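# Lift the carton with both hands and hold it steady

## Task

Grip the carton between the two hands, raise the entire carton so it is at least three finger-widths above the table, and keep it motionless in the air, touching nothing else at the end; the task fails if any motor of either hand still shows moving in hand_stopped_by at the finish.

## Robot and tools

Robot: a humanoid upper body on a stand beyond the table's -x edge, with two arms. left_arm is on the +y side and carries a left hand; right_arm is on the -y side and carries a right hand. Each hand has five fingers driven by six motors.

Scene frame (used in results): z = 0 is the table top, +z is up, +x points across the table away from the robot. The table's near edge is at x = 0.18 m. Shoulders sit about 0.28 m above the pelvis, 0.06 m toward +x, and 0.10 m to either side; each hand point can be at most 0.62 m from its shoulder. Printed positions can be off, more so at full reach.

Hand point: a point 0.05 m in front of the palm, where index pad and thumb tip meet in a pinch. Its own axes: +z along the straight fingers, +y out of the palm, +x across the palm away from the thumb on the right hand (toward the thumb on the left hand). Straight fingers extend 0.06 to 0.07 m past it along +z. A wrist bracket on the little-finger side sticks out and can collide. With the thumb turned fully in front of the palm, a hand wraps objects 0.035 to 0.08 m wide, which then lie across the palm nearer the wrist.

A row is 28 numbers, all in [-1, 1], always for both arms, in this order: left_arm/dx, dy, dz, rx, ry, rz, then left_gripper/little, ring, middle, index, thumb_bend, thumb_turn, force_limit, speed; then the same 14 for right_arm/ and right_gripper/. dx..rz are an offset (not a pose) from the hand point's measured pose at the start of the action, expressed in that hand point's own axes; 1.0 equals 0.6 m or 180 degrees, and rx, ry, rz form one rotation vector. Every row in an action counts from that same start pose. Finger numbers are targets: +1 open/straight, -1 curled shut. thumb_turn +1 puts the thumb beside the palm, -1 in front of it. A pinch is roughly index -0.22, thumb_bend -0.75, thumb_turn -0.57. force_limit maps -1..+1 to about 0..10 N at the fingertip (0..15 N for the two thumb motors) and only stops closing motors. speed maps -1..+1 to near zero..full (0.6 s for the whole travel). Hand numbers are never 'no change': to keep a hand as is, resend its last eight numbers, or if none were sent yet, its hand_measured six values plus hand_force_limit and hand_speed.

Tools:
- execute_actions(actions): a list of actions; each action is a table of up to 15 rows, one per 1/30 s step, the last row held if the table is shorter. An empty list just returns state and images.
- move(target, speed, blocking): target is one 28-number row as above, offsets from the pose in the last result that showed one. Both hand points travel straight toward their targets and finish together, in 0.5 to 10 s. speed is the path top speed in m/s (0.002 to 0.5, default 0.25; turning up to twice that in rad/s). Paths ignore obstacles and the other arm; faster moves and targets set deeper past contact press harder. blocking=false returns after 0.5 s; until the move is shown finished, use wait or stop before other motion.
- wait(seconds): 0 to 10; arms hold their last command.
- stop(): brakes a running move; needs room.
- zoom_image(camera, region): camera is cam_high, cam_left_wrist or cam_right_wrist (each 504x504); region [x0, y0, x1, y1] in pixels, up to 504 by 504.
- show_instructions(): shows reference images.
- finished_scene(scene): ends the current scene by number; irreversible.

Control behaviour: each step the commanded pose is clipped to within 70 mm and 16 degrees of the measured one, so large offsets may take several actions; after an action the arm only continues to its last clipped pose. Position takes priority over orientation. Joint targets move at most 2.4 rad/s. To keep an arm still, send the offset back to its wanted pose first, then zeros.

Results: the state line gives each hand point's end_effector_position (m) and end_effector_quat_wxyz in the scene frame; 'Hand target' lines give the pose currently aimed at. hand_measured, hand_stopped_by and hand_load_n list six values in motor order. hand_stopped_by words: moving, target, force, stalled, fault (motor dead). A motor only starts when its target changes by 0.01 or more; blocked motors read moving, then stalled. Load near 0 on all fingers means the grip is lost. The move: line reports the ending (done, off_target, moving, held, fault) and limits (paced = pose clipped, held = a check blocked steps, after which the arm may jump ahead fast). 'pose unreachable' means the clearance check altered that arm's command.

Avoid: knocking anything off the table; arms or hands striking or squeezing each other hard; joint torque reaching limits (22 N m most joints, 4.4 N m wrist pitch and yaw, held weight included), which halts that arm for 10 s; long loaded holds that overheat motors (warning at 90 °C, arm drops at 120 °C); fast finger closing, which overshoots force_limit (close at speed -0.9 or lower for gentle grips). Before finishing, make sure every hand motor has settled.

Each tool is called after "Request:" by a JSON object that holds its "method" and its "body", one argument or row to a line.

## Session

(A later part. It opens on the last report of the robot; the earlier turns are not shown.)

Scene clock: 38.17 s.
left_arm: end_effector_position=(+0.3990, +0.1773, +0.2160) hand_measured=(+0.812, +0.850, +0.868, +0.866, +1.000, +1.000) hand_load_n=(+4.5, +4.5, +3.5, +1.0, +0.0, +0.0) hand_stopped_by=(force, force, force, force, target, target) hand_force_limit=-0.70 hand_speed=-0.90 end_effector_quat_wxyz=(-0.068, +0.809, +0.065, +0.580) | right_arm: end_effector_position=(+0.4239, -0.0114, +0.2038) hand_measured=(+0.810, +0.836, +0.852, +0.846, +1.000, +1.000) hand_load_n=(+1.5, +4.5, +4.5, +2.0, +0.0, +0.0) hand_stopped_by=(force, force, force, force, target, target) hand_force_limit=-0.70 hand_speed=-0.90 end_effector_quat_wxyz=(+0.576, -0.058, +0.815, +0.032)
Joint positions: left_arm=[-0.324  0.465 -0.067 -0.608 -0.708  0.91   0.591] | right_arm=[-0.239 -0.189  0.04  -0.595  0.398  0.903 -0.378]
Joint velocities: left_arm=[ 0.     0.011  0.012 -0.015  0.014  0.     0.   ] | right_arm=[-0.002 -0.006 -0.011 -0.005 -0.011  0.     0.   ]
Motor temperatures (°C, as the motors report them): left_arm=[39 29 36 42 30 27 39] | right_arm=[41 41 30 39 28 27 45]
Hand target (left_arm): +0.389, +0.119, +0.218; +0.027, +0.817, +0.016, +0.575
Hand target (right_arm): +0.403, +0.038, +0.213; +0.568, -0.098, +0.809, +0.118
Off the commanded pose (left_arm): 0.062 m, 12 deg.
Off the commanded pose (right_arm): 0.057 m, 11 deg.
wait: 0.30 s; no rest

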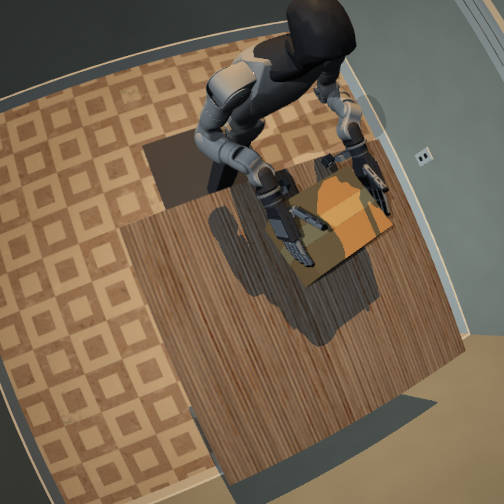

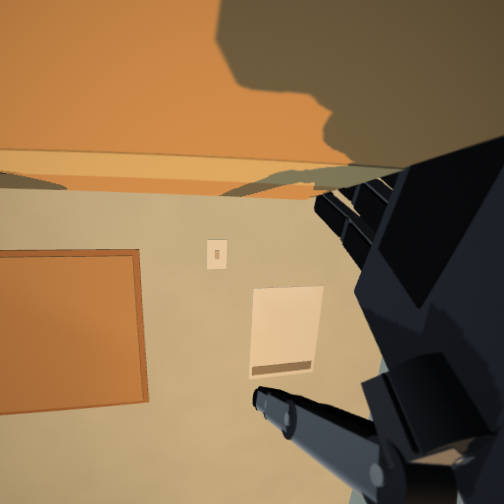

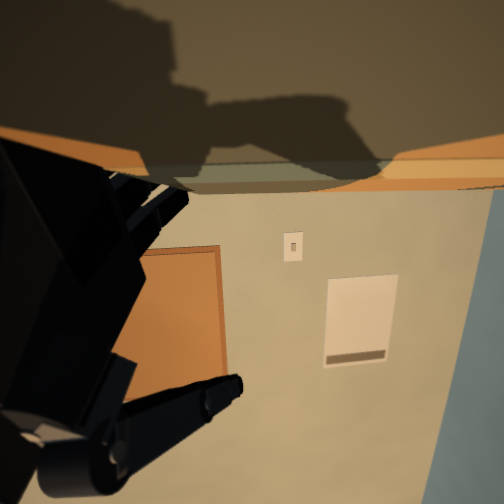

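Request:
{"method": "execute_actions", "body": {
  "actions": [
    [[-0.008,0.099,-0.028,-0.068,-0.0075,-0.011,0.55,0.55,0.55,0.55,1,1,-0.7,-0.9,-0.006,0.092,-0.022,-0.059,0.0005,0.011,0.55,0.55,0.55,0.55,1,1,-0.7,-0.9],[-0.0105,0.099,-0.028,-0.068,-0.009,-0.011,0.55,0.55,0.55,0.55,1,1,-0.7,-0.9,-0.0035,0.092,-0.022,-0.059,0.002,0.011,0.55,0.55,0.55,0.55,1,1,-0.7,-0.9],[-0.013,0.099,-0.028,-0.068,-0.0105,-0.011,0.55,0.55,0.55,0.55,1,1,-0.7,-0.9,-0.001,0.092,-0.022,-0.059,0.0035,0.011,0.55,0.55,0.55,0.55,1,1,-0.7,-0.9],[-0.0155,0.099,-0.028,-0.068,-0.012,-0.011,0.55,0.55,0.55,0.55,1,1,-0.7,-0.9,0.0015,0.092,-0.022,-0.059,0.005,0.011,0.55,0.55,0.55,0.55,1,1,-0.7,-0.9],[-0.018,0.099,-0.028,-0.068,-0.0135,-0.012,0.55,0.55,0.55,0.55,1,1,-0.7,-0.9,0.004,0.092,-0.022,-0.059,0.0065,0.012,0.55,0.55,0.55,0.55,1,1,-0.7,-0.9],[-0.0205,0.099,-0.028,-0.068,-0.015,-0.012,0.55,0.55,0.55,0.55,1,1,-0.7,-0.9,0.0065,0.092,-0.022,-0.059,0.008,0.012,0.55,0.55,0.55,0.55,1,1,-0.7,-0.9],[-0.023,0.099,-0.028,-0.068,-0.0165,-0.012,0.55,0.55,0.55,0.55,1,1,-0.7,-0.9,0.009,0.092,-0.022,-0.059,0.0095,0.012,0.55,0.55,0.55,0.55,1,1,-0.7,-0.9],[-0.0255,0.099,-0.028,-0.068,-0.018,-0.012,0.55,0.55,0.55,0.55,1,1,-0.7,-0.9,0.0115,0.092,-0.022,-0.059,0.011,0.012,0.55,0.55,0.55,0.55,1,1,-0.7,-0.9],[-0.028,0.099,-0.028,-0.068,-0.0195,-0.012,0.55,0.55,0.55,0.55,1,1,-0.7,-0.9,0.014,0.092,-0.022,-0.059,0.0125,0.012,0.55,0.55,0.55,0.55,1,1,-0.7,-0.9],[-0.030,0.099,-0.028,-0.068,-0.021,-0.013,0.55,0.55,0.55,0.55,1,1,-0.7,-0.9,0.016,0.092,-0.022,-0.059,0.014,0.013,0.55,0.55,0.55,0.55,1,1,-0.7,-0.9],[-0.032,0.099,-0.028,-0.068,-0.0225,-0.013,0.55,0.55,0.55,0.55,1,1,-0.7,-0.9,0.018,0.092,-0.022,-0.059,0.0155,0.013,0.55,0.55,0.55,0.55,1,1,-0.7,-0.9],[-0.034,0.099,-0.028,-0.068,-0.024,-0.013,0.55,0.55,0.55,0.55,1,1,-0.7,-0.9,0.020,0.092,-0.022,-0.059,0.017,0.013,0.55,0.55,0.55,0.55,1,1,-0.7,-0.9],[-0.036,0.099,-0.028,-0.068,-0.0255,-0.013,0.55,0.55,0.55,0.55,1,1,-0.7,-0.9,0.022,0.092,-0.022,-0.059,0.0185,0.013,0.55,0.55,0.55,0.55,1,1,-0.7,-0.9],[-0.038,0.099,-0.028,-0.068,-0.027,-0.013,0.55,0.55,0.55,0.55,1,1,-0.7,-0.9,0.0245,0.092,-0.022,-0.059,0.020,0.013,0.55,0.55,0.55,0.55,1,1,-0.7,-0.9],[-0.040,0.099,-0.028,-0.068,-0.029,-0.013,0.55,0.55,0.55,0.55,1,1,-0.7,-0.9,0.027,0.092,-0.022,-0.059,0.022,0.013,0.55,0.55,0.55,0.55,1,1,-0.7,-0.9]]
  ]
}}

Request:
{"method": "wait", "body": {
  "seconds": 0.2
}}

Request:
{"method": "zoom_image", "body": {
  "camera": "cam_high",
  "region": [220, 90, 420, 290]
}}

Scene clock: 40.70 s.
left_arm: end_effector_position=(+0.3936, +0.1765, +0.1979) hand_measured=(+0.812, +0.850, +0.868, +0.866, +1.000, +1.000) hand_load_n=(+2.0, +3.5, +3.5, +0.5, +0.0, +0.0) hand_stopped_by=(force, force, force, force, target, target) hand_force_limit=-0.70 hand_speed=-0.90 end_effector_quat_wxyz=(-0.069, +0.825, +0.063, +0.557) | right_arm: end_effector_position=(+0.4184, -0.0117, +0.1854) hand_measured=(+0.810, +0.836, +0.852, +0.846, +1.000, +1.000) hand_load_n=(+0.0, +2.5, +4.5, +2.5, +0.0, +0.0) hand_stopped_by=(force, force, force, force, target, target) hand_force_limit=-0.70 hand_speed=-0.90 end_effector_quat_wxyz=(+0.552, -0.063, +0.831, +0.025)
Joint positions: left_arm=[-0.3    0.461 -0.072 -0.601 -0.712  0.936  0.591] | right_arm=[-0.221 -0.181  0.049 -0.588  0.393  0.94  -0.382]
Joint velocities: left_arm=[ 0.026 -0.021  0.017 -0.002 -0.017  0.109  0.   ] | right_arm=[ 0.029  0.023 -0.018  0.003 -0.009  0.082  0.   ]
Motor temperatures (°C, as the motors report them): left_arm=[39 29 36 42 30 28 41] | right_arm=[41 41 30 39 28 27 47]
Hand target (left_arm): +0.383, +0.118, +0.200; +0.033, +0.835, +0.023, +0.548
Hand target (right_arm): +0.397, +0.038, +0.194; +0.539, -0.097, +0.828, +0.116
Off the commanded pose (left_arm): 0.062 m, 13 deg.
Off the commanded pose (right_arm): 0.056 m, 11 deg.

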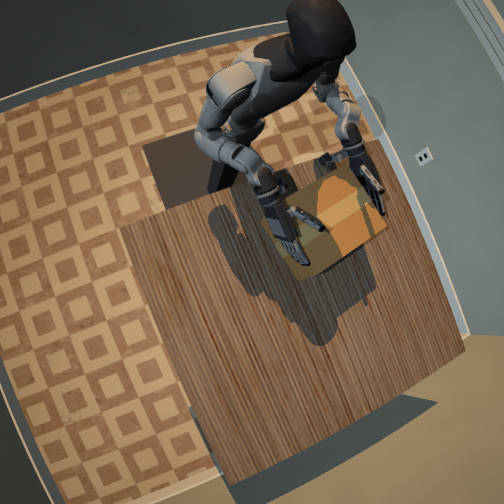

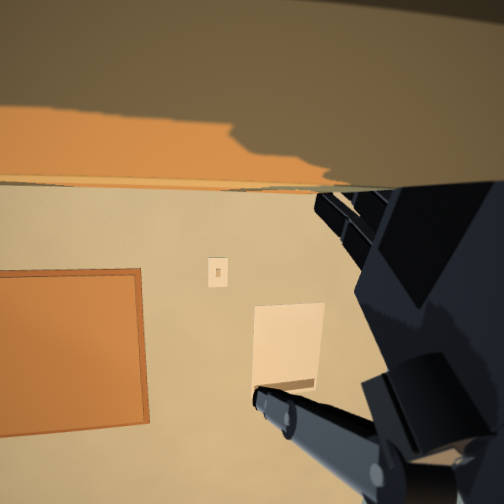

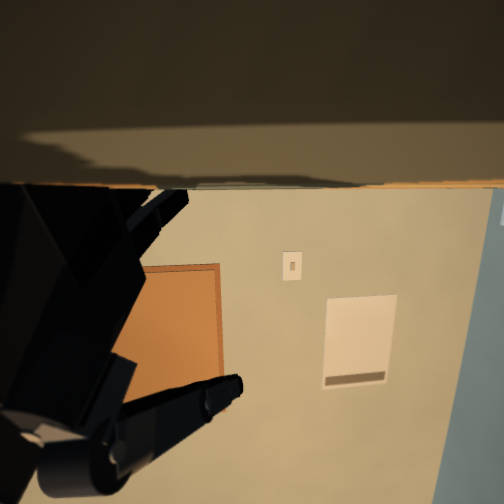

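Scene clock: 40.90 s.
left_arm: end_effector_position=(+0.3928, +0.1763, +0.1953) hand_measured=(+0.812, +0.850, +0.868, +0.866, +1.000, +1.000) hand_load_n=(+2.0, +3.0, +4.0, +0.0, +0.0, +0.0) hand_stopped_by=(force, force, force, force, target, target) hand_force_limit=-0.70 hand_speed=-0.90 end_effector_quat_wxyz=(-0.068, +0.828, +0.062, +0.553) | right_arm: end_effector_position=(+0.4174, -0.0119, +0.1827) hand_measured=(+0.810, +0.836, +0.852, +0.846, +1.000, +1.000) hand_load_n=(+0.0, +2.0, +4.5, +2.5, +0.0, +0.0) hand_stopped_by=(force, force, force, force, target, target) hand_force_limit=-0.70 hand_speed=-0.90 end_effector_quat_wxyz=(+0.548, -0.063, +0.834, +0.024)
Joint positions: left_arm=[-0.299  0.459 -0.069 -0.601 -0.716  0.947  0.593] | right_arm=[-0.218 -0.179  0.048 -0.588  0.393  0.948 -0.382]
Joint velocities: left_arm=[-0.003 -0.011  0.012  0.     0.006  0.     0.   ] | right_arm=[ 0.     0.011  0.006 -0.003 -0.011  0.     0.   ]
Motor temperatures (°C, as the motors report them): left_arm=[39 29 36 42 30 28 41] | right_arm=[41 41 30 39 28 27 47]
Hand target (left_arm): +0.383, +0.118, +0.200; +0.033, +0.835, +0.023, +0.548
Hand target (right_arm): +0.397, +0.038, +0.194; +0.539, -0.097, +0.828, +0.116
Off the commanded pose (left_arm): 0.061 m, 13 deg.
Off the commanded pose (right_arm): 0.057 m, 11 deg.
wait: 0.20 s; no rest

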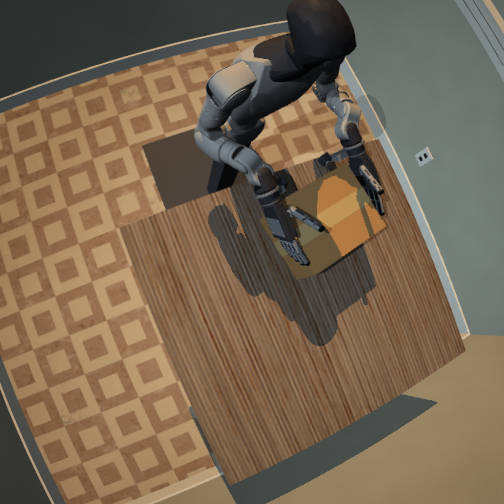

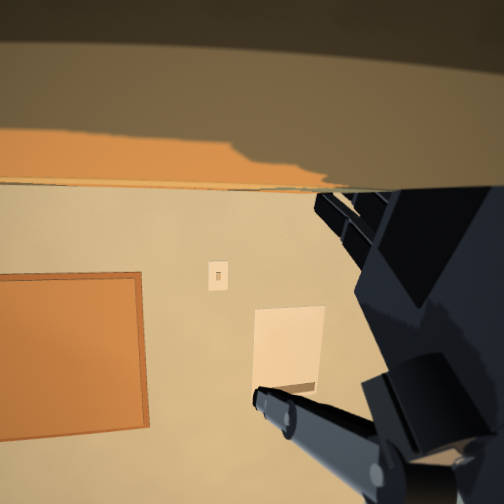

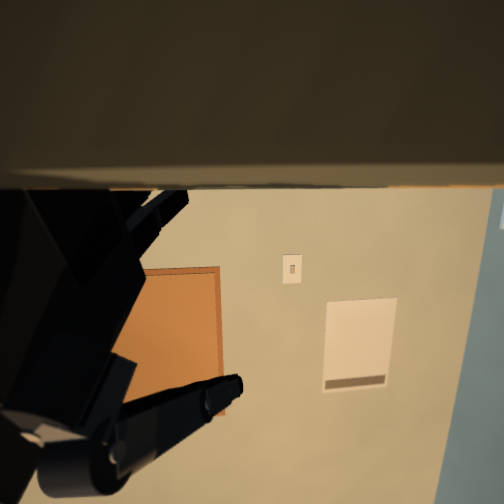

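Region (220, 90, 420, 290) of cam_high's 504x504 image, scaled by 2.520, with more detail than that image has.

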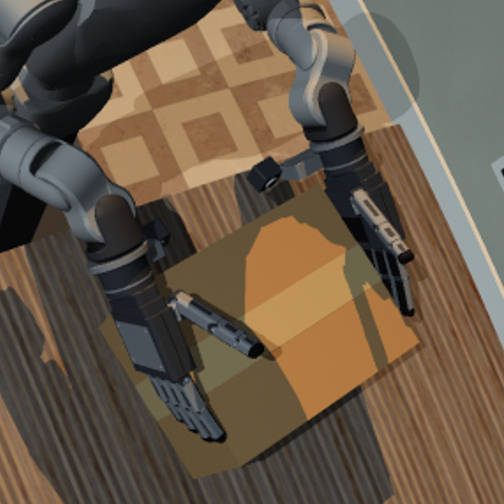

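Request:
{"method": "move", "body": {
  "target": [-0.058,-0.014,0.027,0,0,-0.012,0.55,0.55,0.55,0.55,1,1,-0.7,-0.9,0.0515,-0.016,0.020,0,0,0.008,0.55,0.55,0.55,0.55,1,1,-0.7,-0.9],
  "speed": 0.1
}}

Request:
{"method": "zoom_image", "body": {
  "camera": "cam_high",
  "region": [220, 90, 420, 290]
}}

Scene clock: 42.53 s.
left_arm: end_effector_position=(+0.3920, +0.1878, +0.1577) hand_measured=(+0.812, +0.848, +0.868, +0.866, +1.000, +1.000) hand_load_n=(+0.0, +0.0, +0.0, +0.0, +0.0, +0.0) hand_stopped_by=(force, force, force, force, target, target) hand_force_limit=-0.70 hand_speed=-0.90 end_effector_quat_wxyz=(-0.059, +0.827, +0.078, +0.554) | right_arm: end_effector_position=(+0.4189, -0.0244, +0.1507) hand_measured=(+0.810, +0.834, +0.852, +0.844, +1.000, +1.000) hand_load_n=(+0.0, +0.0, +0.0, +0.0, +0.0, +0.0) hand_stopped_by=(force, force, force, force, target, target) hand_force_limit=-0.70 hand_speed=-0.90 end_effector_quat_wxyz=(+0.547, -0.048, +0.835, +0.032)
Joint positions: left_arm=[-0.197  0.464 -0.132 -0.413 -0.593  0.658  0.455] | right_arm=[-0.137 -0.192  0.069 -0.407  0.354  0.687 -0.302]
Joint velocities: left_arm=[ 0.     0.    -0.003 -0.002  0.008 -0.012  0.   ] | right_arm=[ 0.011 -0.006 -0.002  0.003  0.003 -0.007  0.   ]
Motor temperatures (°C, as the motors report them): left_arm=[39 29 36 42 30 27 41] | right_arm=[41 41 30 39 28 26 46]
Hand target (left_arm): +0.392, +0.187, +0.157; -0.059, +0.827, +0.077, +0.554
Hand target (right_arm): +0.419, -0.024, +0.150; +0.547, -0.050, +0.835, +0.031
Off the commanded pose (left_arm): 0.002 m, 0 deg.
Off the commanded pose (right_arm): 0.002 m, 1 deg.
move: done

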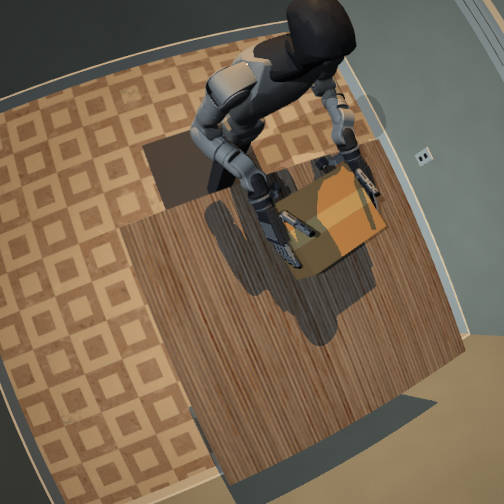

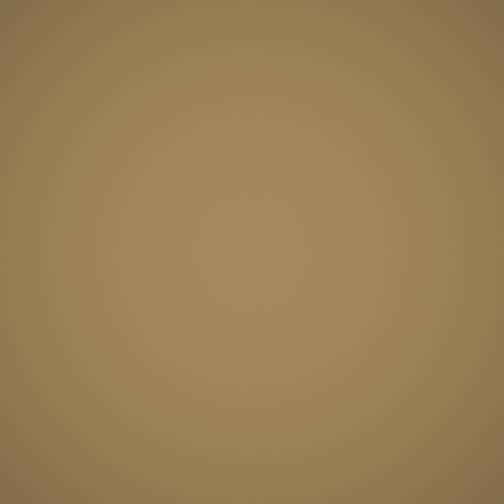

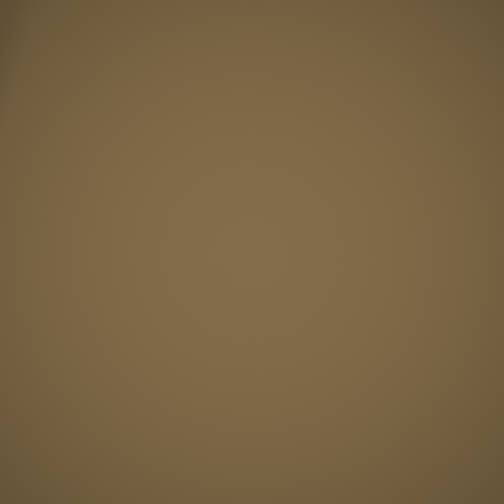

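Region (220, 90, 420, 290) of cam_high's 504x504 image, scaled by 2.520, with more detail than that image has.

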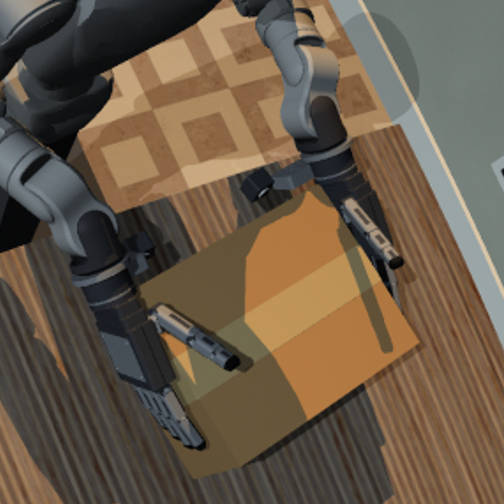

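Request:
{"method": "execute_actions", "body": {
  "actions": [
    [[0,0.002,0,0,0,0,0.55,0.55,0.55,0.55,1,1,-0.7,-0.9,0,0.002,0,0,0,0,0.55,0.55,0.55,0.55,1,1,-0.7,-0.9],[0,0.005,0,-0.001,0,0,0.55,0.55,0.55,0.55,1,1,-0.7,-0.9,0,0.005,0,-0.001,0,0,0.55,0.55,0.55,0.55,1,1,-0.7,-0.9],[0,0.008,0,-0.001,0,0,0.55,0.55,0.55,0.55,1,1,-0.7,-0.9,0,0.008,0,-0.001,0,0,0.55,0.55,0.55,0.55,1,1,-0.7,-0.9],[0,0.011,0,-0.002,0,0,0.55,0.55,0.55,0.55,1,1,-0.7,-0.9,0,0.011,0,-0.002,0,0,0.55,0.55,0.55,0.55,1,1,-0.7,-0.9],[0,0.014,0,-0.002,0,0,0.55,0.55,0.55,0.55,1,1,-0.7,-0.9,0,0.014,0,-0.002,0,0,0.55,0.55,0.55,0.55,1,1,-0.7,-0.9],[0,0.017,0,-0.003,0,0,0.55,0.55,0.55,0.55,1,1,-0.7,-0.9,0,0.017,0,-0.003,0,0,0.55,0.55,0.55,0.55,1,1,-0.7,-0.9],[0,0.020,-0.001,-0.005,0,0,0.55,0.55,0.55,0.55,1,1,-0.7,-0.9,0,0.020,-0.001,-0.005,0,0,0.55,0.55,0.55,0.55,1,1,-0.7,-0.9],[-0.001,0.024,-0.002,-0.008,0,-0.001,0.55,0.55,0.55,0.55,1,1,-0.7,-0.9,0,0.024,-0.002,-0.007,0,0.001,0.55,0.55,0.55,0.55,1,1,-0.7,-0.9],[-0.002,0.034,-0.004,-0.014,-0.001,-0.001,0.55,0.55,0.55,0.55,1,1,-0.7,-0.9,-0.001,0.034,-0.004,-0.013,0,0.002,0.55,0.55,0.55,0.55,1,1,-0.7,-0.9],[-0.003,0.046,-0.007,-0.022,-0.002,-0.002,0.55,0.55,0.55,0.55,1,1,-0.7,-0.9,-0.001,0.046,-0.007,-0.020,0,0.003,0.55,0.55,0.55,0.55,1,1,-0.7,-0.9],[-0.004,0.060,-0.010,-0.031,-0.003,-0.003,0.55,0.55,0.55,0.55,1,1,-0.7,-0.9,-0.002,0.060,-0.010,-0.029,-0.001,0.004,0.55,0.55,0.55,0.55,1,1,-0.7,-0.9],[-0.006,0.074,-0.013,-0.040,-0.004,-0.004,0.55,0.55,0.55,0.55,1,1,-0.7,-0.9,-0.003,0.074,-0.013,-0.037,-0.001,0.006,0.55,0.55,0.55,0.55,1,1,-0.7,-0.9],[-0.007,0.088,-0.016,-0.049,-0.004,-0.005,0.55,0.55,0.55,0.55,1,1,-0.7,-0.9,-0.004,0.088,-0.016,-0.045,-0.001,0.008,0.55,0.55,0.55,0.55,1,1,-0.7,-0.9],[-0.009,0.102,-0.019,-0.057,-0.005,-0.006,0.55,0.55,0.55,0.55,1,1,-0.7,-0.9,-0.004,0.102,-0.019,-0.054,-0.002,0.009,0.55,0.55,0.55,0.55,1,1,-0.7,-0.9],[-0.010,0.114,-0.022,-0.064,-0.006,-0.006,0.55,0.55,0.55,0.55,1,1,-0.7,-0.9,-0.005,0.114,-0.022,-0.060,-0.002,0.010,0.55,0.55,0.55,0.55,1,1,-0.7,-0.9]]
  ]
}}

Request:
{"method": "wait", "body": {
  "seconds": 0.3
}}

Request:
{"method": "zoom_image", "body": {
  "camera": "cam_high",
  "region": [220, 90, 420, 290]
}}

Scene clock: 43.80 s.
left_arm: end_effector_position=(+0.3931, +0.1793, +0.1557) hand_measured=(+0.812, +0.848, +0.868, +0.866, +1.000, +1.000) hand_load_n=(+3.5, +2.0, +0.5, +0.0, +0.0, +0.0) hand_stopped_by=(force, force, force, force, target, target) hand_force_limit=-0.70 hand_speed=-0.90 end_effector_quat_wxyz=(-0.061, +0.827, +0.070, +0.554) | right_arm: end_effector_position=(+0.4170, -0.0148, +0.1498) hand_measured=(+0.810, +0.834, +0.852, +0.846, +1.000, +1.000) hand_load_n=(+0.5, +2.0, +2.0, +1.5, +0.0, +0.0) hand_stopped_by=(force, force, force, force, target, target) hand_force_limit=-0.70 hand_speed=-0.90 end_effector_quat_wxyz=(+0.548, -0.053, +0.834, +0.031)
Joint positions: left_arm=[-0.208  0.454 -0.168 -0.409 -0.575  0.654  0.475] | right_arm=[-0.142 -0.176  0.106 -0.404  0.336  0.681 -0.326]
Joint velocities: left_arm=[ 0.     0.026 -0.051  0.038  0.028 -0.081 -0.001] | right_arm=[ 0.029 -0.017  0.052  0.052 -0.051 -0.133  0.   ]
Motor temperatures (°C, as the motors report them): left_arm=[39 29 36 42 30 27 39] | right_arm=[41 41 30 38 28 26 44]
Hand target (left_arm): +0.387, +0.121, +0.159; +0.030, +0.834, +0.032, +0.551
Hand target (right_arm): +0.397, +0.039, +0.160; +0.541, -0.086, +0.828, +0.118
Off the commanded pose (left_arm): 0.061 m, 12 deg.
Off the commanded pose (right_arm): 0.060 m, 11 deg.

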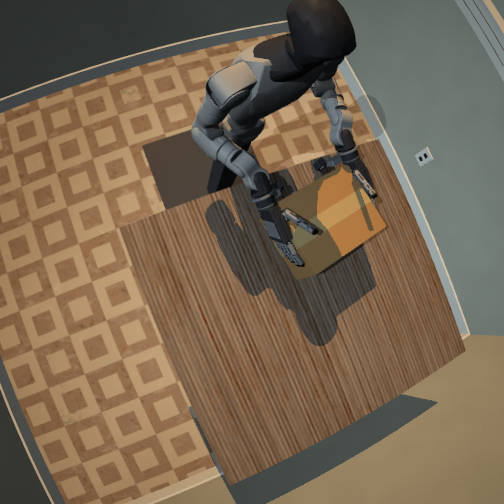

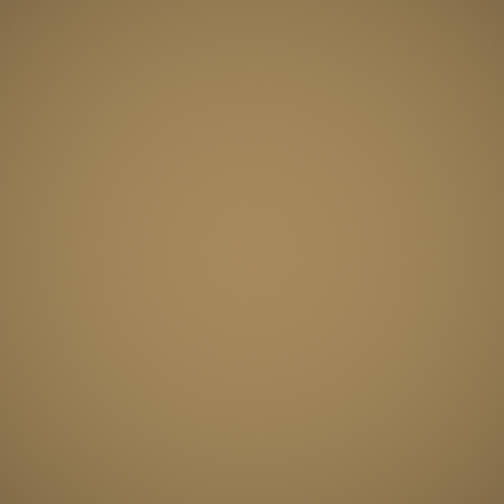

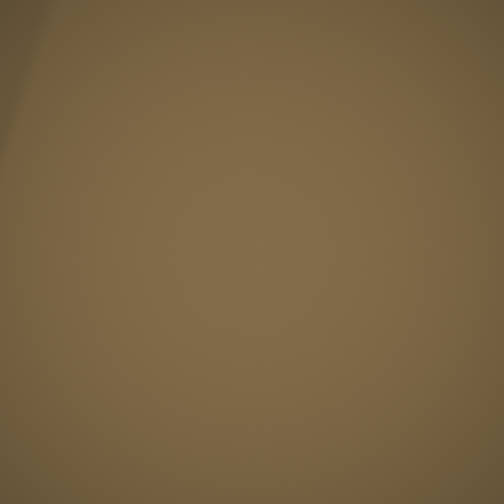

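Scene clock: 44.10 s.
left_arm: end_effector_position=(+0.3932, +0.1793, +0.1557) hand_measured=(+0.812, +0.848, +0.868, +0.866, +1.000, +1.000) hand_load_n=(+2.5, +1.0, +0.0, +0.0, +0.0, +0.0) hand_stopped_by=(force, force, force, force, target, target) hand_force_limit=-0.70 hand_speed=-0.90 end_effector_quat_wxyz=(-0.062, +0.827, +0.069, +0.554) | right_arm: end_effector_position=(+0.4169, -0.0147, +0.1497) hand_measured=(+0.810, +0.834, +0.852, +0.846, +1.000, +1.000) hand_load_n=(+0.0, +1.5, +1.5, +1.5, +0.0, +0.0) hand_stopped_by=(force, force, force, force, target, target) hand_force_limit=-0.70 hand_speed=-0.90 end_effector_quat_wxyz=(+0.549, -0.053, +0.834, +0.030)
Joint positions: left_arm=[-0.208  0.457 -0.171 -0.408 -0.574  0.652  0.475] | right_arm=[-0.141 -0.177  0.108 -0.402  0.332  0.676 -0.326]
Joint velocities: left_arm=[-0.008 -0.018  0.008  0.002  0.003  0.     0.   ] | right_arm=[ 0.002  0.002 -0.012 -0.002 -0.005  0.     0.   ]
Motor temperatures (°C, as the motors report them): left_arm=[39 29 36 42 30 27 39] | right_arm=[41 41 30 38 28 26 45]
Hand target (left_arm): +0.387, +0.121, +0.159; +0.030, +0.834, +0.032, +0.551
Hand target (right_arm): +0.397, +0.039, +0.160; +0.541, -0.086, +0.828, +0.118
Off the commanded pose (left_arm): 0.061 m, 12 deg.
Off the commanded pose (right_arm): 0.060 m, 11 deg.
wait: 0.30 s; at rest by 0.17 s

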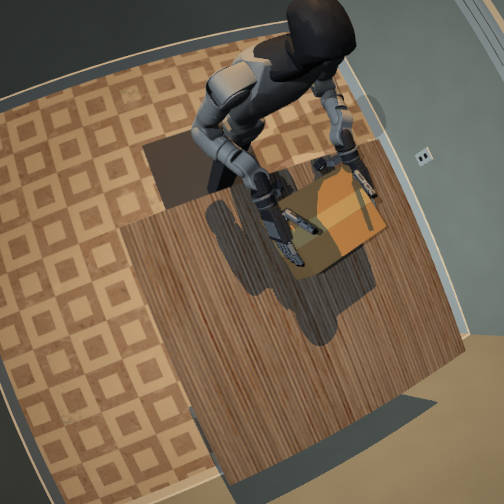

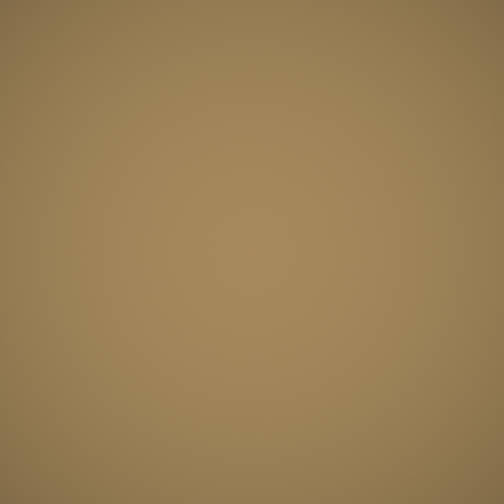

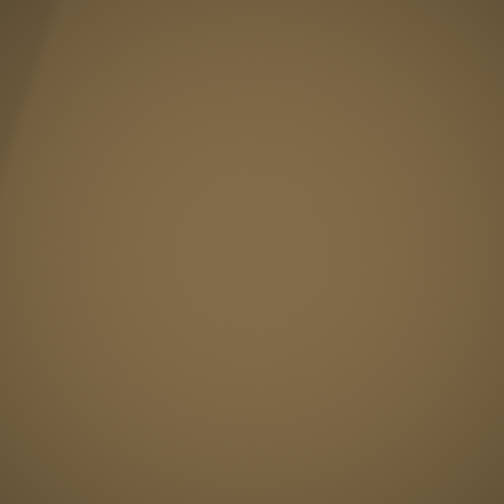

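Region (220, 90, 420, 290) of cam_high's 504x504 image, scaled by 2.520, with more detail than that image has.

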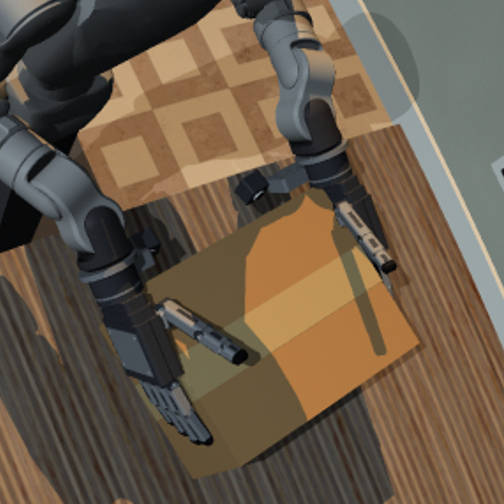

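Request:
{"method": "execute_actions", "body": {
  "actions": [
    [[-0.003,0.100,-0.022,-0.0623,-0.006,-0.012,0.55,0.55,0.55,0.55,1,1,-0.7,-0.9,-0.0105,0.0975,-0.021,-0.0592,-0.001,0.0133,0.55,0.55,0.55,0.55,1,1,-0.7,-0.9],[-0.0005,0.100,-0.0225,-0.0626,-0.0052,-0.012,0.55,0.55,0.55,0.55,1,1,-0.7,-0.9,-0.013,0.0975,-0.0215,-0.0594,-0.0018,0.0133,0.55,0.55,0.55,0.55,1,1,-0.7,-0.9],[0.002,0.100,-0.023,-0.0629,-0.0045,-0.012,0.55,0.55,0.55,0.55,1,1,-0.7,-0.9,-0.0155,0.0975,-0.022,-0.0596,-0.0025,0.0132,0.55,0.55,0.55,0.55,1,1,-0.7,-0.9],[0.0045,0.100,-0.0235,-0.0632,-0.0038,-0.0118,0.55,0.55,0.55,0.55,1,1,-0.7,-0.9,-0.018,0.0975,-0.0225,-0.0598,-0.0032,0.0131,0.55,0.55,0.55,0.55,1,1,-0.7,-0.9],[0.007,0.100,-0.024,-0.0632,-0.0031,-0.0118,0.55,0.55,0.55,0.55,1,1,-0.7,-0.9,-0.0205,0.0975,-0.023,-0.0598,-0.0039,0.013,0.55,0.55,0.55,0.55,1,1,-0.7,-0.9],[0.0095,0.100,-0.0245,-0.0632,-0.0024,-0.0116,0.55,0.55,0.55,0.55,1,1,-0.7,-0.9,-0.023,0.0975,-0.0235,-0.0598,-0.0046,0.013,0.55,0.55,0.55,0.55,1,1,-0.7,-0.9],[0.012,0.100,-0.025,-0.0632,-0.0017,-0.0116,0.55,0.55,0.55,0.55,1,1,-0.7,-0.9,-0.0255,0.0975,-0.024,-0.0598,-0.0053,0.0129,0.55,0.55,0.55,0.55,1,1,-0.7,-0.9],[0.0145,0.100,-0.0255,-0.0632,-0.001,-0.0114,0.55,0.55,0.55,0.55,1,1,-0.7,-0.9,-0.028,0.0975,-0.0245,-0.0598,-0.006,0.0128,0.55,0.55,0.55,0.55,1,1,-0.7,-0.9],[0.017,0.100,-0.026,-0.0632,-0.0003,-0.0114,0.55,0.55,0.55,0.55,1,1,-0.7,-0.9,-0.0305,0.0975,-0.025,-0.0598,-0.0067,0.0128,0.55,0.55,0.55,0.55,1,1,-0.7,-0.9],[0.019,0.100,-0.0265,-0.0632,0.0004,-0.0113,0.55,0.55,0.55,0.55,1,1,-0.7,-0.9,-0.0325,0.0975,-0.0255,-0.0598,-0.0074,0.0127,0.55,0.55,0.55,0.55,1,1,-0.7,-0.9],[0.021,0.100,-0.027,-0.0632,0.0011,-0.0112,0.55,0.55,0.55,0.55,1,1,-0.7,-0.9,-0.0345,0.0975,-0.026,-0.0598,-0.0081,0.0126,0.55,0.55,0.55,0.55,1,1,-0.7,-0.9],[0.023,0.100,-0.0275,-0.0632,0.0018,-0.0112,0.55,0.55,0.55,0.55,1,1,-0.7,-0.9,-0.0365,0.0975,-0.0265,-0.0598,-0.0088,0.0126,0.55,0.55,0.55,0.55,1,1,-0.7,-0.9],[0.025,0.100,-0.028,-0.0632,0.0025,-0.011,0.55,0.55,0.55,0.55,1,1,-0.7,-0.9,-0.0385,0.0975,-0.027,-0.0598,-0.0095,0.0125,0.55,0.55,0.55,0.55,1,1,-0.7,-0.9],[0.027,0.100,-0.0285,-0.0632,0.003,-0.011,0.55,0.55,0.55,0.55,1,1,-0.7,-0.9,-0.0405,0.0975,-0.0275,-0.0598,-0.010,0.0125,0.55,0.55,0.55,0.55,1,1,-0.7,-0.9],[0.029,0.100,-0.029,-0.0632,0.0035,-0.011,0.55,0.55,0.55,0.55,1,1,-0.7,-0.9,-0.0425,0.0975,-0.028,-0.0598,-0.0105,0.0124,0.55,0.55,0.55,0.55,1,1,-0.7,-0.9]]
  ]
}}

Request:
{"method": "wait", "body": {
  "seconds": 0.3
}}

Request:
{"method": "zoom_image", "body": {
  "camera": "cam_high",
  "region": [220, 90, 420, 290]
}}

Scene clock: 45.67 s.
left_arm: end_effector_position=(+0.3930, +0.1784, +0.1547) hand_measured=(+0.812, +0.848, +0.868, +0.866, +1.000, +1.000) hand_load_n=(+0.0, +0.0, +0.0, +0.0, +0.0, +0.0) hand_stopped_by=(force, force, force, force, target, target) hand_force_limit=-0.70 hand_speed=-0.90 end_effector_quat_wxyz=(-0.064, +0.834, +0.063, +0.545) | right_arm: end_effector_position=(+0.4155, -0.0152, +0.1493) hand_measured=(+0.810, +0.834, +0.852, +0.846, +1.000, +1.000) hand_load_n=(+0.0, +0.0, +1.5, +2.5, +0.0, +0.0) hand_stopped_by=(force, force, force, force, target, target) hand_force_limit=-0.70 hand_speed=-0.90 end_effector_quat_wxyz=(+0.541, -0.060, +0.839, +0.024)
Joint positions: left_arm=[-0.225  0.467 -0.165 -0.423 -0.598  0.704  0.487] | right_arm=[-0.149 -0.181  0.101 -0.434  0.335  0.741 -0.332]
Joint velocities: left_arm=[-0.018 -0.008  0.02  -0.055 -0.06   0.138  0.035] | right_arm=[ 0.003 -0.005 -0.034 -0.106  0.     0.161 -0.009]
Motor temperatures (°C, as the motors report them): left_arm=[39 29 36 42 30 27 40] | right_arm=[41 41 30 38 28 26 45]
Hand target (left_arm): +0.391, +0.121, +0.178; +0.029, +0.825, +0.027, +0.564
Hand target (right_arm): +0.400, +0.040, +0.180; +0.554, -0.091, +0.819, +0.120
Off the commanded pose (left_arm): 0.064 m, 12 deg.
Off the commanded pose (right_arm): 0.066 m, 12 deg.

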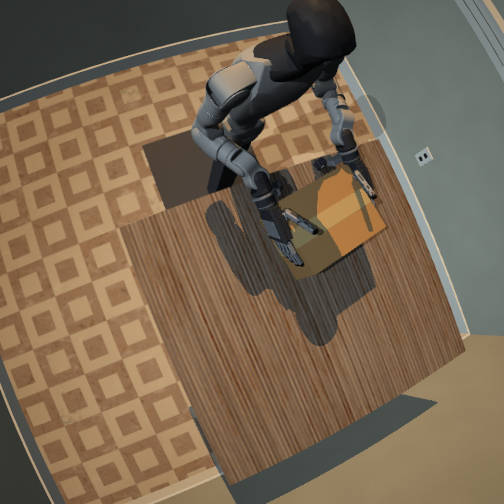

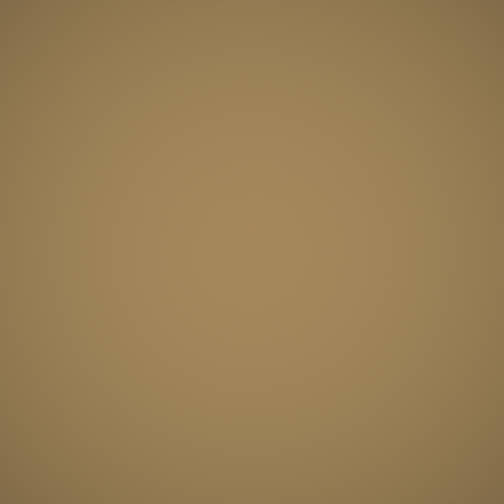

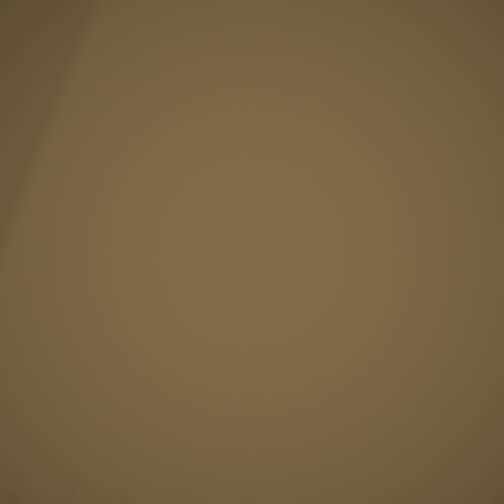

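Scene clock: 45.97 s.
left_arm: end_effector_position=(+0.3949, +0.1826, +0.1599) hand_measured=(+0.812, +0.848, +0.868, +0.866, +1.000, +1.000) hand_load_n=(+0.0, +0.0, +0.0, +0.0, +0.0, +0.0) hand_stopped_by=(force, force, force, force, target, target) hand_force_limit=-0.70 hand_speed=-0.90 end_effector_quat_wxyz=(-0.070, +0.830, +0.066, +0.549) | right_arm: end_effector_position=(+0.4222, -0.0107, +0.1783) hand_measured=(+0.810, +0.836, +0.852, +0.844, +1.000, +1.000) hand_load_n=(+3.5, +4.5, +2.0, +0.0, +0.0, +0.0) hand_stopped_by=(force, force, force, force, target, target) hand_force_limit=-0.70 hand_speed=-0.90 end_effector_quat_wxyz=(+0.573, -0.053, +0.817, +0.038)
Joint positions: left_arm=[-0.232  0.471 -0.154 -0.431 -0.6    0.711  0.497] | right_arm=[-0.176 -0.177  0.088 -0.472  0.346  0.721 -0.333]
Joint velocities: left_arm=[-0.008 -0.002  0.014  0.003 -0.014  0.     0.   ] | right_arm=[-0.003  0.017  0.     0.011 -0.005  0.     0.   ]
Motor temperatures (°C, as the motors report them): left_arm=[39 29 36 42 30 27 40] | right_arm=[41 41 30 39 28 26 46]
Hand target (left_arm): +0.391, +0.121, +0.178; +0.029, +0.825, +0.027, +0.564
Hand target (right_arm): +0.400, +0.040, +0.180; +0.554, -0.091, +0.819, +0.120
Off the commanded pose (left_arm): 0.067 m, 12 deg.
Off the commanded pose (right_arm): 0.056 m, 10 deg.
wait: 0.30 s; no rest

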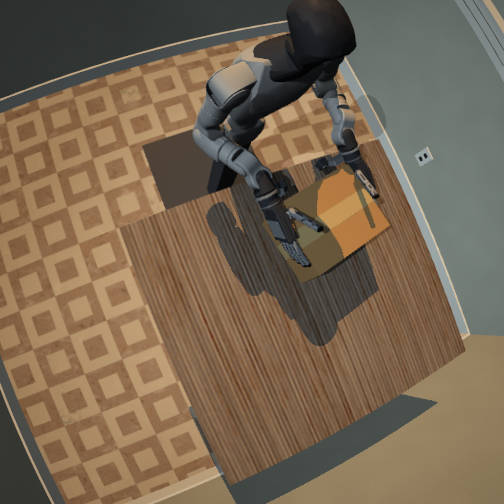

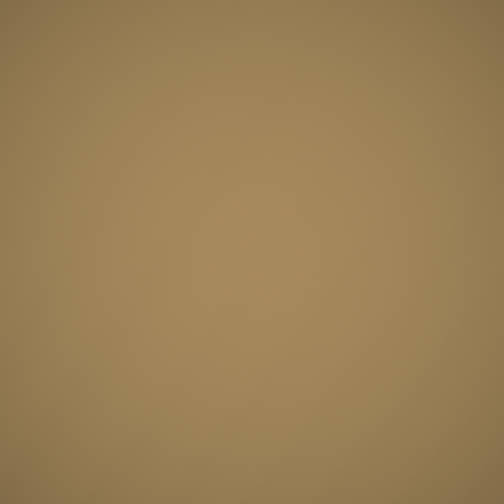

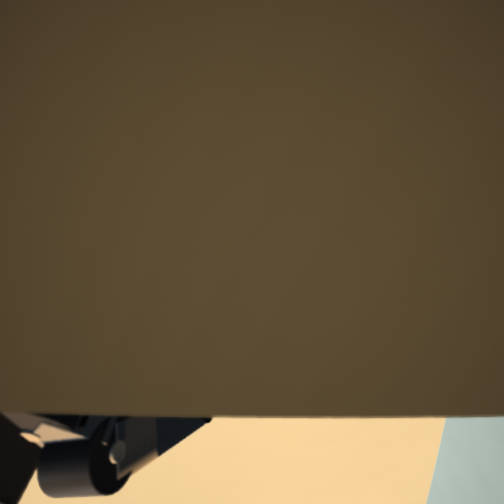

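Region (220, 90, 420, 290) of cam_high's 504x504 image, scaled by 2.520, with more detail than that image has.

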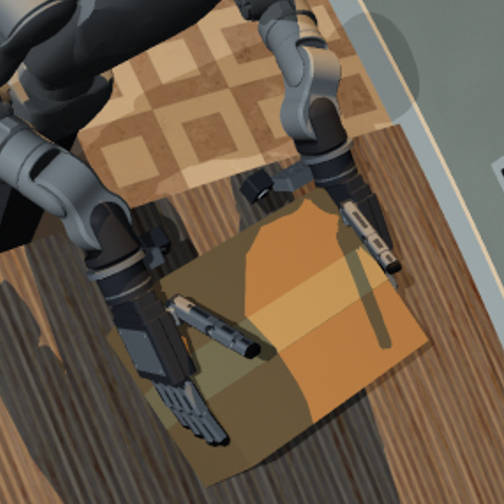

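Request:
{"method": "execute_actions", "body": {
  "actions": []
}}

Scene clock: 46.93 s.
left_arm: end_effector_position=(+0.3949, +0.1826, +0.1599) hand_measured=(+0.812, +0.848, +0.868, +0.866, +1.000, +1.000) hand_load_n=(+0.0, +0.0, +0.0, +0.0, +0.0, +0.0) hand_stopped_by=(force, force, force, force, target, target) hand_force_limit=-0.70 hand_speed=-0.90 end_effector_quat_wxyz=(-0.070, +0.830, +0.066, +0.549) | right_arm: end_effector_position=(+0.4222, -0.0107, +0.1783) hand_measured=(+0.810, +0.836, +0.852, +0.844, +1.000, +1.000) hand_load_n=(+3.5, +4.5, +2.0, +0.0, +0.0, +0.0) hand_stopped_by=(force, force, force, force, target, target) hand_force_limit=-0.70 hand_speed=-0.90 end_effector_quat_wxyz=(+0.573, -0.053, +0.817, +0.038)
Joint positions: left_arm=[-0.232  0.471 -0.154 -0.431 -0.6    0.711  0.497] | right_arm=[-0.176 -0.177  0.088 -0.472  0.346  0.721 -0.333]
Joint velocities: left_arm=[-0.006  0.    -0.009  0.017  0.003  0.     0.   ] | right_arm=[0.008 0.002 0.017 0.    0.006 0.    0.   ]
Motor temperatures (°C, as the motors report them): left_arm=[39 29 36 42 30 27 41] | right_arm=[42 41 30 39 28 27 47]
Hand target (left_arm): +0.391, +0.121, +0.178; +0.029, +0.825, +0.027, +0.564
Hand target (right_arm): +0.400, +0.040, +0.180; +0.554, -0.091, +0.819, +0.120
Off the commanded pose (left_arm): 0.067 m, 12 deg.
Off the commanded pose (right_arm): 0.056 m, 10 deg.

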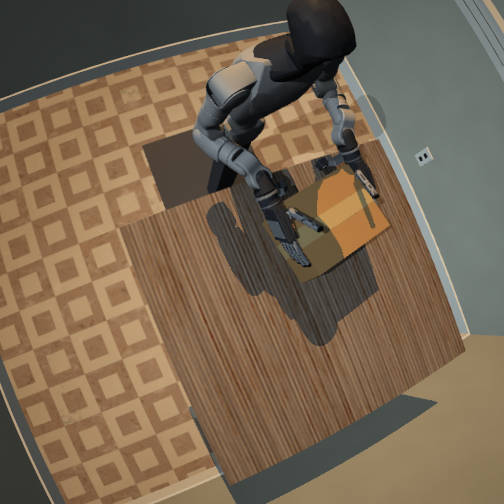

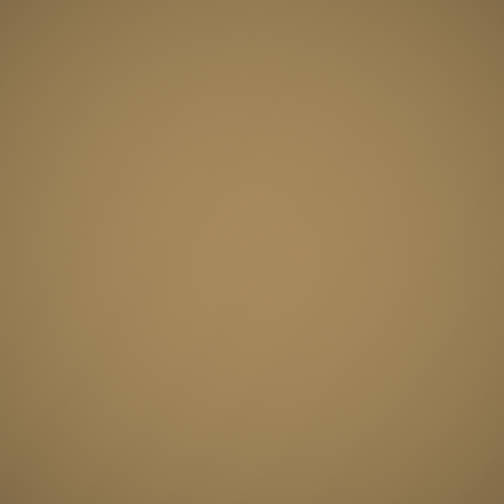

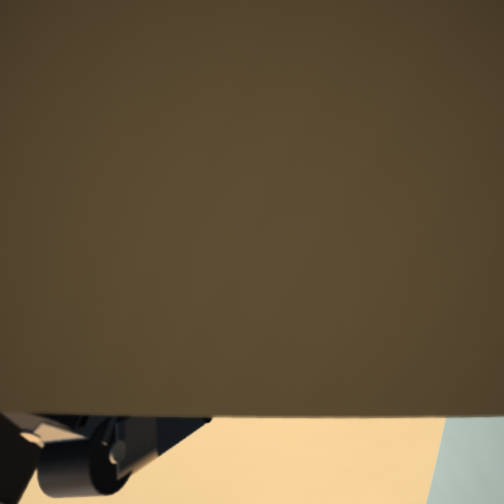

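Request:
{"method": "execute_actions", "body": {
  "actions": [
    [[0.022,0.104,-0.031,-0.0666,0.0073,-0.016,0.55,0.55,0.55,0.55,1,1,-0.7,-0.9,0.0035,0.093,-0.017,-0.0572,0.0084,0.0117,0.55,0.55,0.55,0.55,1,1,-0.7,-0.9],[0.0213,0.104,-0.0307,-0.0668,0.0073,-0.0172,0.55,0.55,0.55,0.55,1,1,-0.7,-0.9,0.0025,0.0935,-0.0173,-0.0572,0.008,0.0126,0.55,0.55,0.55,0.55,1,1,-0.7,-0.9],[0.0206,0.104,-0.0304,-0.0669,0.0073,-0.0184,0.55,0.55,0.55,0.55,1,1,-0.7,-0.9,0.0015,0.094,-0.0176,-0.0572,0.0076,0.0135,0.55,0.55,0.55,0.55,1,1,-0.7,-0.9],[0.020,0.104,-0.0301,-0.0671,0.0073,-0.0196,0.55,0.55,0.55,0.55,1,1,-0.7,-0.9,0.0005,0.0945,-0.018,-0.0572,0.0072,0.0144,0.55,0.55,0.55,0.55,1,1,-0.7,-0.9],[0.0193,0.104,-0.0298,-0.0672,0.0073,-0.0208,0.55,0.55,0.55,0.55,1,1,-0.7,-0.9,-0.0005,0.095,-0.0183,-0.0572,0.0068,0.0153,0.55,0.55,0.55,0.55,1,1,-0.7,-0.9],[0.0186,0.104,-0.0295,-0.0674,0.0073,-0.022,0.55,0.55,0.55,0.55,1,1,-0.7,-0.9,-0.0015,0.0955,-0.0186,-0.0572,0.0064,0.0162,0.55,0.55,0.55,0.55,1,1,-0.7,-0.9],[0.018,0.104,-0.0292,-0.0675,0.0073,-0.0232,0.55,0.55,0.55,0.55,1,1,-0.7,-0.9,-0.0025,0.096,-0.019,-0.0572,0.006,0.0171,0.55,0.55,0.55,0.55,1,1,-0.7,-0.9],[0.0173,0.104,-0.0289,-0.0677,0.0073,-0.0244,0.55,0.55,0.55,0.55,1,1,-0.7,-0.9,-0.0035,0.0963,-0.0193,-0.0572,0.0056,0.018,0.55,0.55,0.55,0.55,1,1,-0.7,-0.9],[0.0166,0.104,-0.0286,-0.0678,0.0073,-0.0256,0.55,0.55,0.55,0.55,1,1,-0.7,-0.9,-0.0047,0.0966,-0.0196,-0.0572,0.0052,0.019,0.55,0.55,0.55,0.55,1,1,-0.7,-0.9],[0.016,0.104,-0.028,-0.068,0.0073,-0.027,0.55,0.55,0.55,0.55,1,1,-0.7,-0.9,-0.006,0.097,-0.020,-0.0572,0.0048,0.020,0.55,0.55,0.55,0.55,1,1,-0.7,-0.9]]
  ]
}}

Request:
{"method": "zoom_image", "body": {
  "camera": "cam_high",
  "region": [220, 90, 420, 290]
}}

Scene clock: 50.63 s.
left_arm: end_effector_position=(+0.3949, +0.1864, +0.1580) hand_measured=(+0.812, +0.848, +0.868, +0.866, +1.000, +1.000) hand_load_n=(+1.5, +0.0, +0.0, +0.0, +0.0, +0.0) hand_stopped_by=(force, force, force, force, target, target) hand_force_limit=-0.70 hand_speed=-0.90 end_effector_quat_wxyz=(-0.064, +0.827, +0.079, +0.553) | right_arm: end_effector_position=(+0.4223, -0.0082, +0.1829) hand_measured=(+0.810, +0.836, +0.852, +0.844, +1.000, +1.000) hand_load_n=(+4.0, +2.5, +0.0, +0.0, +0.0, +0.0) hand_stopped_by=(force, force, force, force, target, target) hand_force_limit=-0.70 hand_speed=-0.90 end_effector_quat_wxyz=(+0.575, -0.045, +0.816, +0.045)
Joint positions: left_arm=[-0.217  0.464 -0.151 -0.407 -0.6    0.663  0.487] | right_arm=[-0.181 -0.163  0.087 -0.482  0.355  0.726 -0.343]
Joint velocities: left_arm=[ 0.008 -0.003  0.006 -0.005 -0.012 -0.027 -0.014] | right_arm=[-0.011  0.003  0.009  0.     0.     0.001  0.   ]
Motor temperatures (°C, as the motors report them): left_arm=[39 29 36 43 30 27 42] | right_arm=[44 41 30 41 28 31 50]
Hand target (left_arm): +0.390, +0.123, +0.175; +0.041, +0.823, +0.042, +0.565
Hand target (right_arm): +0.401, +0.043, +0.188; +0.558, -0.080, +0.816, +0.129
Off the commanded pose (left_arm): 0.069 m, 13 deg.
Off the commanded pose (right_arm): 0.057 m, 11 deg.

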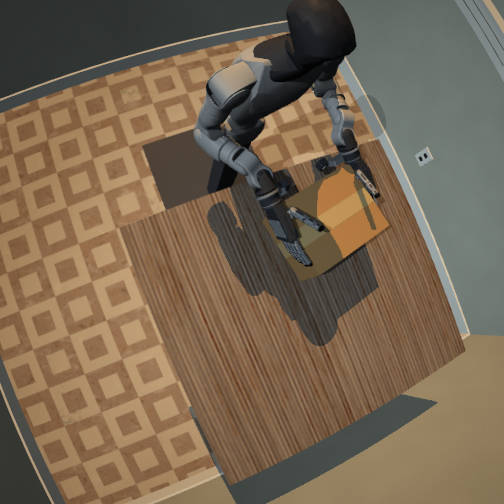

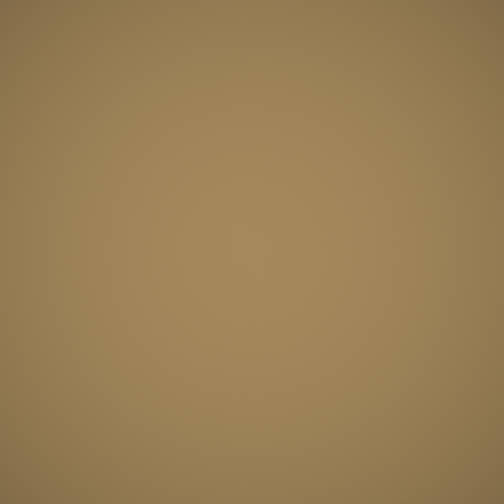

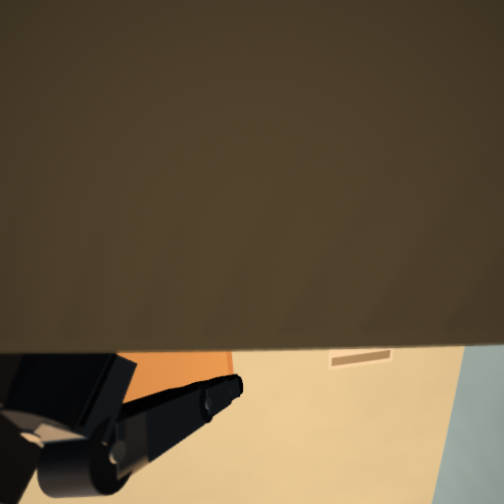

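Region (220, 90, 420, 290) of cam_high's 504x504 image, scaled by 2.520, with more detail than that image has.

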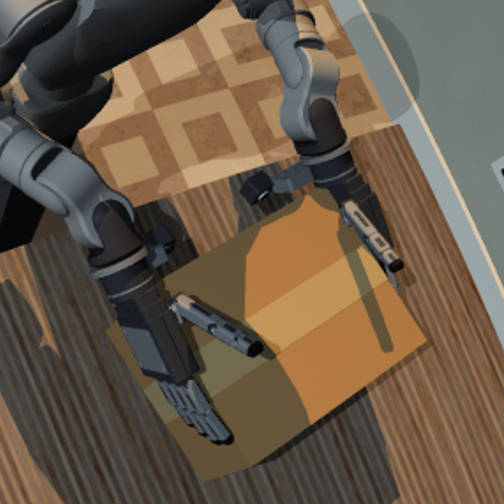

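Request:
{"method": "zoom_image", "body": {
  "camera": "cam_high",
  "region": [250, 170, 330, 280]
}}

Request:
{"method": "zoom_image", "body": {
  "camera": "cam_high",
  "region": [310, 140, 395, 230]
}}

Region (250, 170, 330, 280) of cam_high's 504x504 image, scaled by 4.582, with more detail than that image has; it fills the left 367 columns of this view, and the rest is white.

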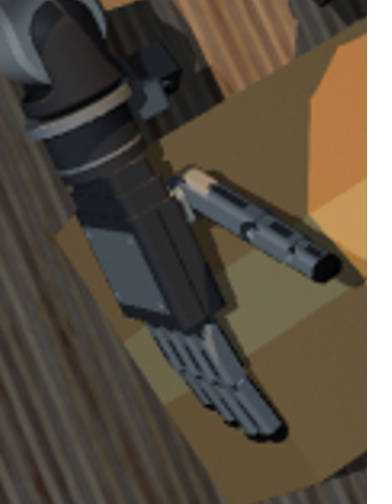

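Region (310, 140, 395, 230) of cam_high's 504x504 image, scaled by 5.600, with more detail than that image has.

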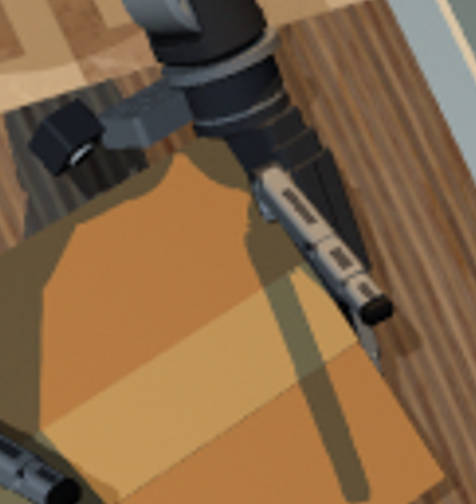

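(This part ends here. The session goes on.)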